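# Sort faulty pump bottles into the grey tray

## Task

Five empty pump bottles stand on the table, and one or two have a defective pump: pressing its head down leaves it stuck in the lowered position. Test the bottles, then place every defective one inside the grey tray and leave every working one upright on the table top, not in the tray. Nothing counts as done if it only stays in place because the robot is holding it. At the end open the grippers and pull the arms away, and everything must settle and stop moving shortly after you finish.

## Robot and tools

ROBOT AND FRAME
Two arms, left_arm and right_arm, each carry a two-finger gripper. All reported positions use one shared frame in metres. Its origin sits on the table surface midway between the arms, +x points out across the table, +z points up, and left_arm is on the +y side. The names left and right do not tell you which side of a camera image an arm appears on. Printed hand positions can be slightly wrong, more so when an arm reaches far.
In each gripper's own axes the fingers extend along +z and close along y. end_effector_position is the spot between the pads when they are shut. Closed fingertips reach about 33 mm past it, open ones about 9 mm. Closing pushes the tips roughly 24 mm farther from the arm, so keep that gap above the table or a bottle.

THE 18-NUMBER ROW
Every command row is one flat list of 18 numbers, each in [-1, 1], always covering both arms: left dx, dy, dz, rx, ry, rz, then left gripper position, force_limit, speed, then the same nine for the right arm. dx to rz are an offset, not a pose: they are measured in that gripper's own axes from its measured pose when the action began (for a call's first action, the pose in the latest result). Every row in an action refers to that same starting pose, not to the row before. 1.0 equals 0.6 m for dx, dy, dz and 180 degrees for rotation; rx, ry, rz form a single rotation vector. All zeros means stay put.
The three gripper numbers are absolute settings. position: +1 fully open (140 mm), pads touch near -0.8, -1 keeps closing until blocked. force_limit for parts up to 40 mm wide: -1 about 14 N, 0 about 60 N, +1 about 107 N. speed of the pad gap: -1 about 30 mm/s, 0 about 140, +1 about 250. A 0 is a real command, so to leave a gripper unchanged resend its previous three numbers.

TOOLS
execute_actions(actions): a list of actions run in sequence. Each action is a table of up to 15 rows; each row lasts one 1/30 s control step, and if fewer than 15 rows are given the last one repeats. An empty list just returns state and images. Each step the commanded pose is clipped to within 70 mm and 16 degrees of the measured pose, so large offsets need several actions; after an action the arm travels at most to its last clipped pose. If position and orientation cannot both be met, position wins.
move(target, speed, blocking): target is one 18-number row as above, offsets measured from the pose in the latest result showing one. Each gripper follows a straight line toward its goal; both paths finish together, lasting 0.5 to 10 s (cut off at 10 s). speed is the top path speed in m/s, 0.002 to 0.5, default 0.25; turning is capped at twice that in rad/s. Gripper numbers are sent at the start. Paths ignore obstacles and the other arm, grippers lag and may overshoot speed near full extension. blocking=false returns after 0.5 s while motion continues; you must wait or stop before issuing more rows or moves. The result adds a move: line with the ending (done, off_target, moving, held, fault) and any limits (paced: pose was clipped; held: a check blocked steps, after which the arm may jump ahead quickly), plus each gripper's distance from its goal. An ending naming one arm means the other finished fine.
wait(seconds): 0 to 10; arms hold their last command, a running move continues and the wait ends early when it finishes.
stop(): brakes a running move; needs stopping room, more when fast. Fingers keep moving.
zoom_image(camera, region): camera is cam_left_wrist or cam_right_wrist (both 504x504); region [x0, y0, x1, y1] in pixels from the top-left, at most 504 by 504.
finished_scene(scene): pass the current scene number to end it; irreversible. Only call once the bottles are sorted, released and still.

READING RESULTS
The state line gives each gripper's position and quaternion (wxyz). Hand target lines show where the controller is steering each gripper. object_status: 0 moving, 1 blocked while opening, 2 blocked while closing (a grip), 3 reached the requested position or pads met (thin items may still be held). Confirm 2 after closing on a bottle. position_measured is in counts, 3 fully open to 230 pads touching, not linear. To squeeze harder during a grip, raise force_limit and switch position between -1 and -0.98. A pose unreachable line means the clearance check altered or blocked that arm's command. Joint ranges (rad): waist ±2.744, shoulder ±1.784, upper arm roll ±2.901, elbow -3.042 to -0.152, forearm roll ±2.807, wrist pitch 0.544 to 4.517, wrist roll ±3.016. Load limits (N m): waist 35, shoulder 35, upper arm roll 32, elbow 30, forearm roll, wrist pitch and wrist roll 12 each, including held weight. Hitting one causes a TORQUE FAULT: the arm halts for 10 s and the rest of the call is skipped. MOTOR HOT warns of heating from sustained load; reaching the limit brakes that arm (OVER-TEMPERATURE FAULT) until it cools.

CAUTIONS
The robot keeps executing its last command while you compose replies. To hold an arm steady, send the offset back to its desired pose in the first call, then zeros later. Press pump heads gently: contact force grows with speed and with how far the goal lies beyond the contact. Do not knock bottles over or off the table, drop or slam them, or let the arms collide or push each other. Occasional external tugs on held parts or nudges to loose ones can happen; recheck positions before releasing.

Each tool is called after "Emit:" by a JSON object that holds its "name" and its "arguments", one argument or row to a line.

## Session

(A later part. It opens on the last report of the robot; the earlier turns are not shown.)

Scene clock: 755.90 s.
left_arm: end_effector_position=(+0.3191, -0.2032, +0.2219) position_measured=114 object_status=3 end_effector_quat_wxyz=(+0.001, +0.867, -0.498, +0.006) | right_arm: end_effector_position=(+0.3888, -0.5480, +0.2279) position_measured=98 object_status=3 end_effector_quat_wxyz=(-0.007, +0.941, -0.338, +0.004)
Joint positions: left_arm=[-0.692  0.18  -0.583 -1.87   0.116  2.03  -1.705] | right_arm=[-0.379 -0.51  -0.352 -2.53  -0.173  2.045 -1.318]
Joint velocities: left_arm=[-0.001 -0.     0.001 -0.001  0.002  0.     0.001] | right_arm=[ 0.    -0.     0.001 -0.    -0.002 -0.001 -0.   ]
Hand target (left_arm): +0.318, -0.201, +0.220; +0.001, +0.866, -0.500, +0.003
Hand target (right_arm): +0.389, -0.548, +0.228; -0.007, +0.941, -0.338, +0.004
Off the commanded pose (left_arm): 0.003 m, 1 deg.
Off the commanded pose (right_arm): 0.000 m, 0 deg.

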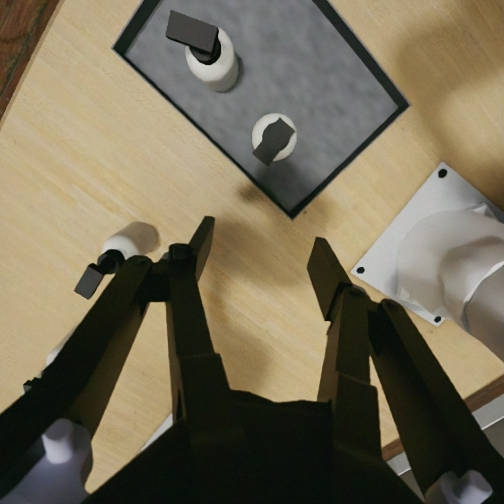

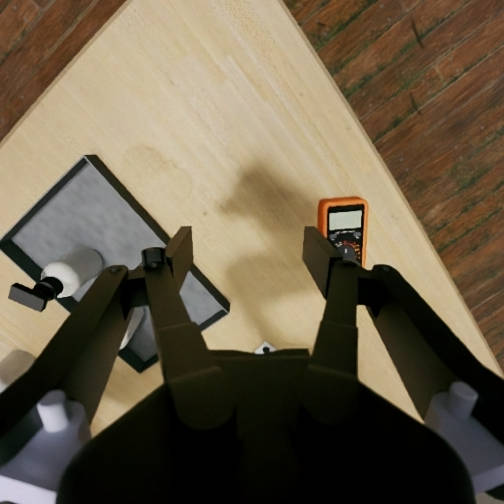

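Emit:
{"name": "move", "arguments": {
  "target": [-0.45, -0.12, -0.15, 0, 0, -0.3, 0.12, -0.3, 0.5, 0, 0, 0, 0, 0, 0, 0.25, -0.3, 0.5],
  "speed": 0.3
}}

Scene clock: 770.67 s.
left_arm: end_effector_position=(+0.2423, +0.0623, +0.3043) position_measured=114 object_status=3 end_effector_quat_wxyz=(+0.016, +0.998, -0.058, +0.004) | right_arm: end_effector_position=(+0.3888, -0.5480, +0.2279) position_measured=98 object_status=3 end_effector_quat_wxyz=(-0.007, +0.941, -0.338, +0.004)
Joint positions: left_arm=[-0.545 -0.821 -0.393 -2.52  -0.311  1.756 -2.082] | right_arm=[-0.379 -0.51  -0.352 -2.53  -0.173  2.045 -1.318]
Joint velocities: left_arm=[ 0.004 -0.003 -0.003 -0.001 -0.003 -0.011 -0.018] | right_arm=[ 0.     0.     0.001  0.     0.    -0.001 -0.001]
Hand target (left_arm): +0.240, +0.063, +0.303; +0.015, +0.999, -0.051, +0.001
Hand target (right_arm): +0.389, -0.548, +0.228; -0.007, +0.941, -0.338, +0.004
Off the commanded pose (left_arm): 0.007 m, 2 deg.
Off the commanded pose (right_arm): 0.000 m, 0 deg.
move: off_target (left_arm)

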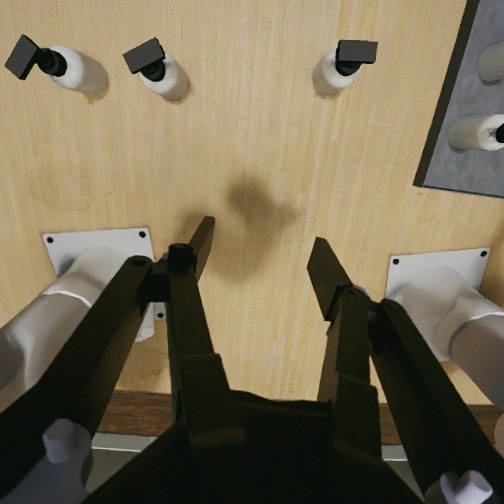

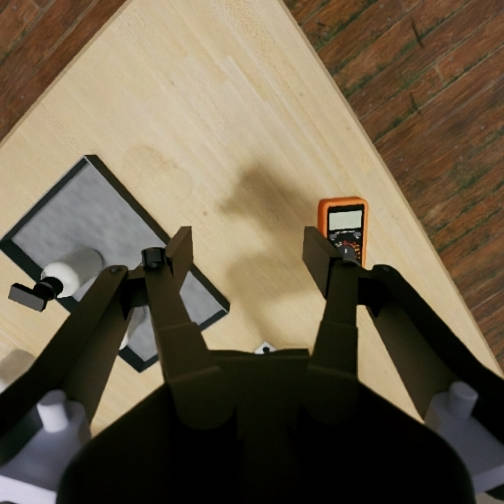

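All three good bottles are upright on the table, both faulty ones are in the tray, and both arms are clear.

Emit:
{"name": "finished_scene", "arguments": {
  "scene": 2
}}

The scene is finished: the task was done.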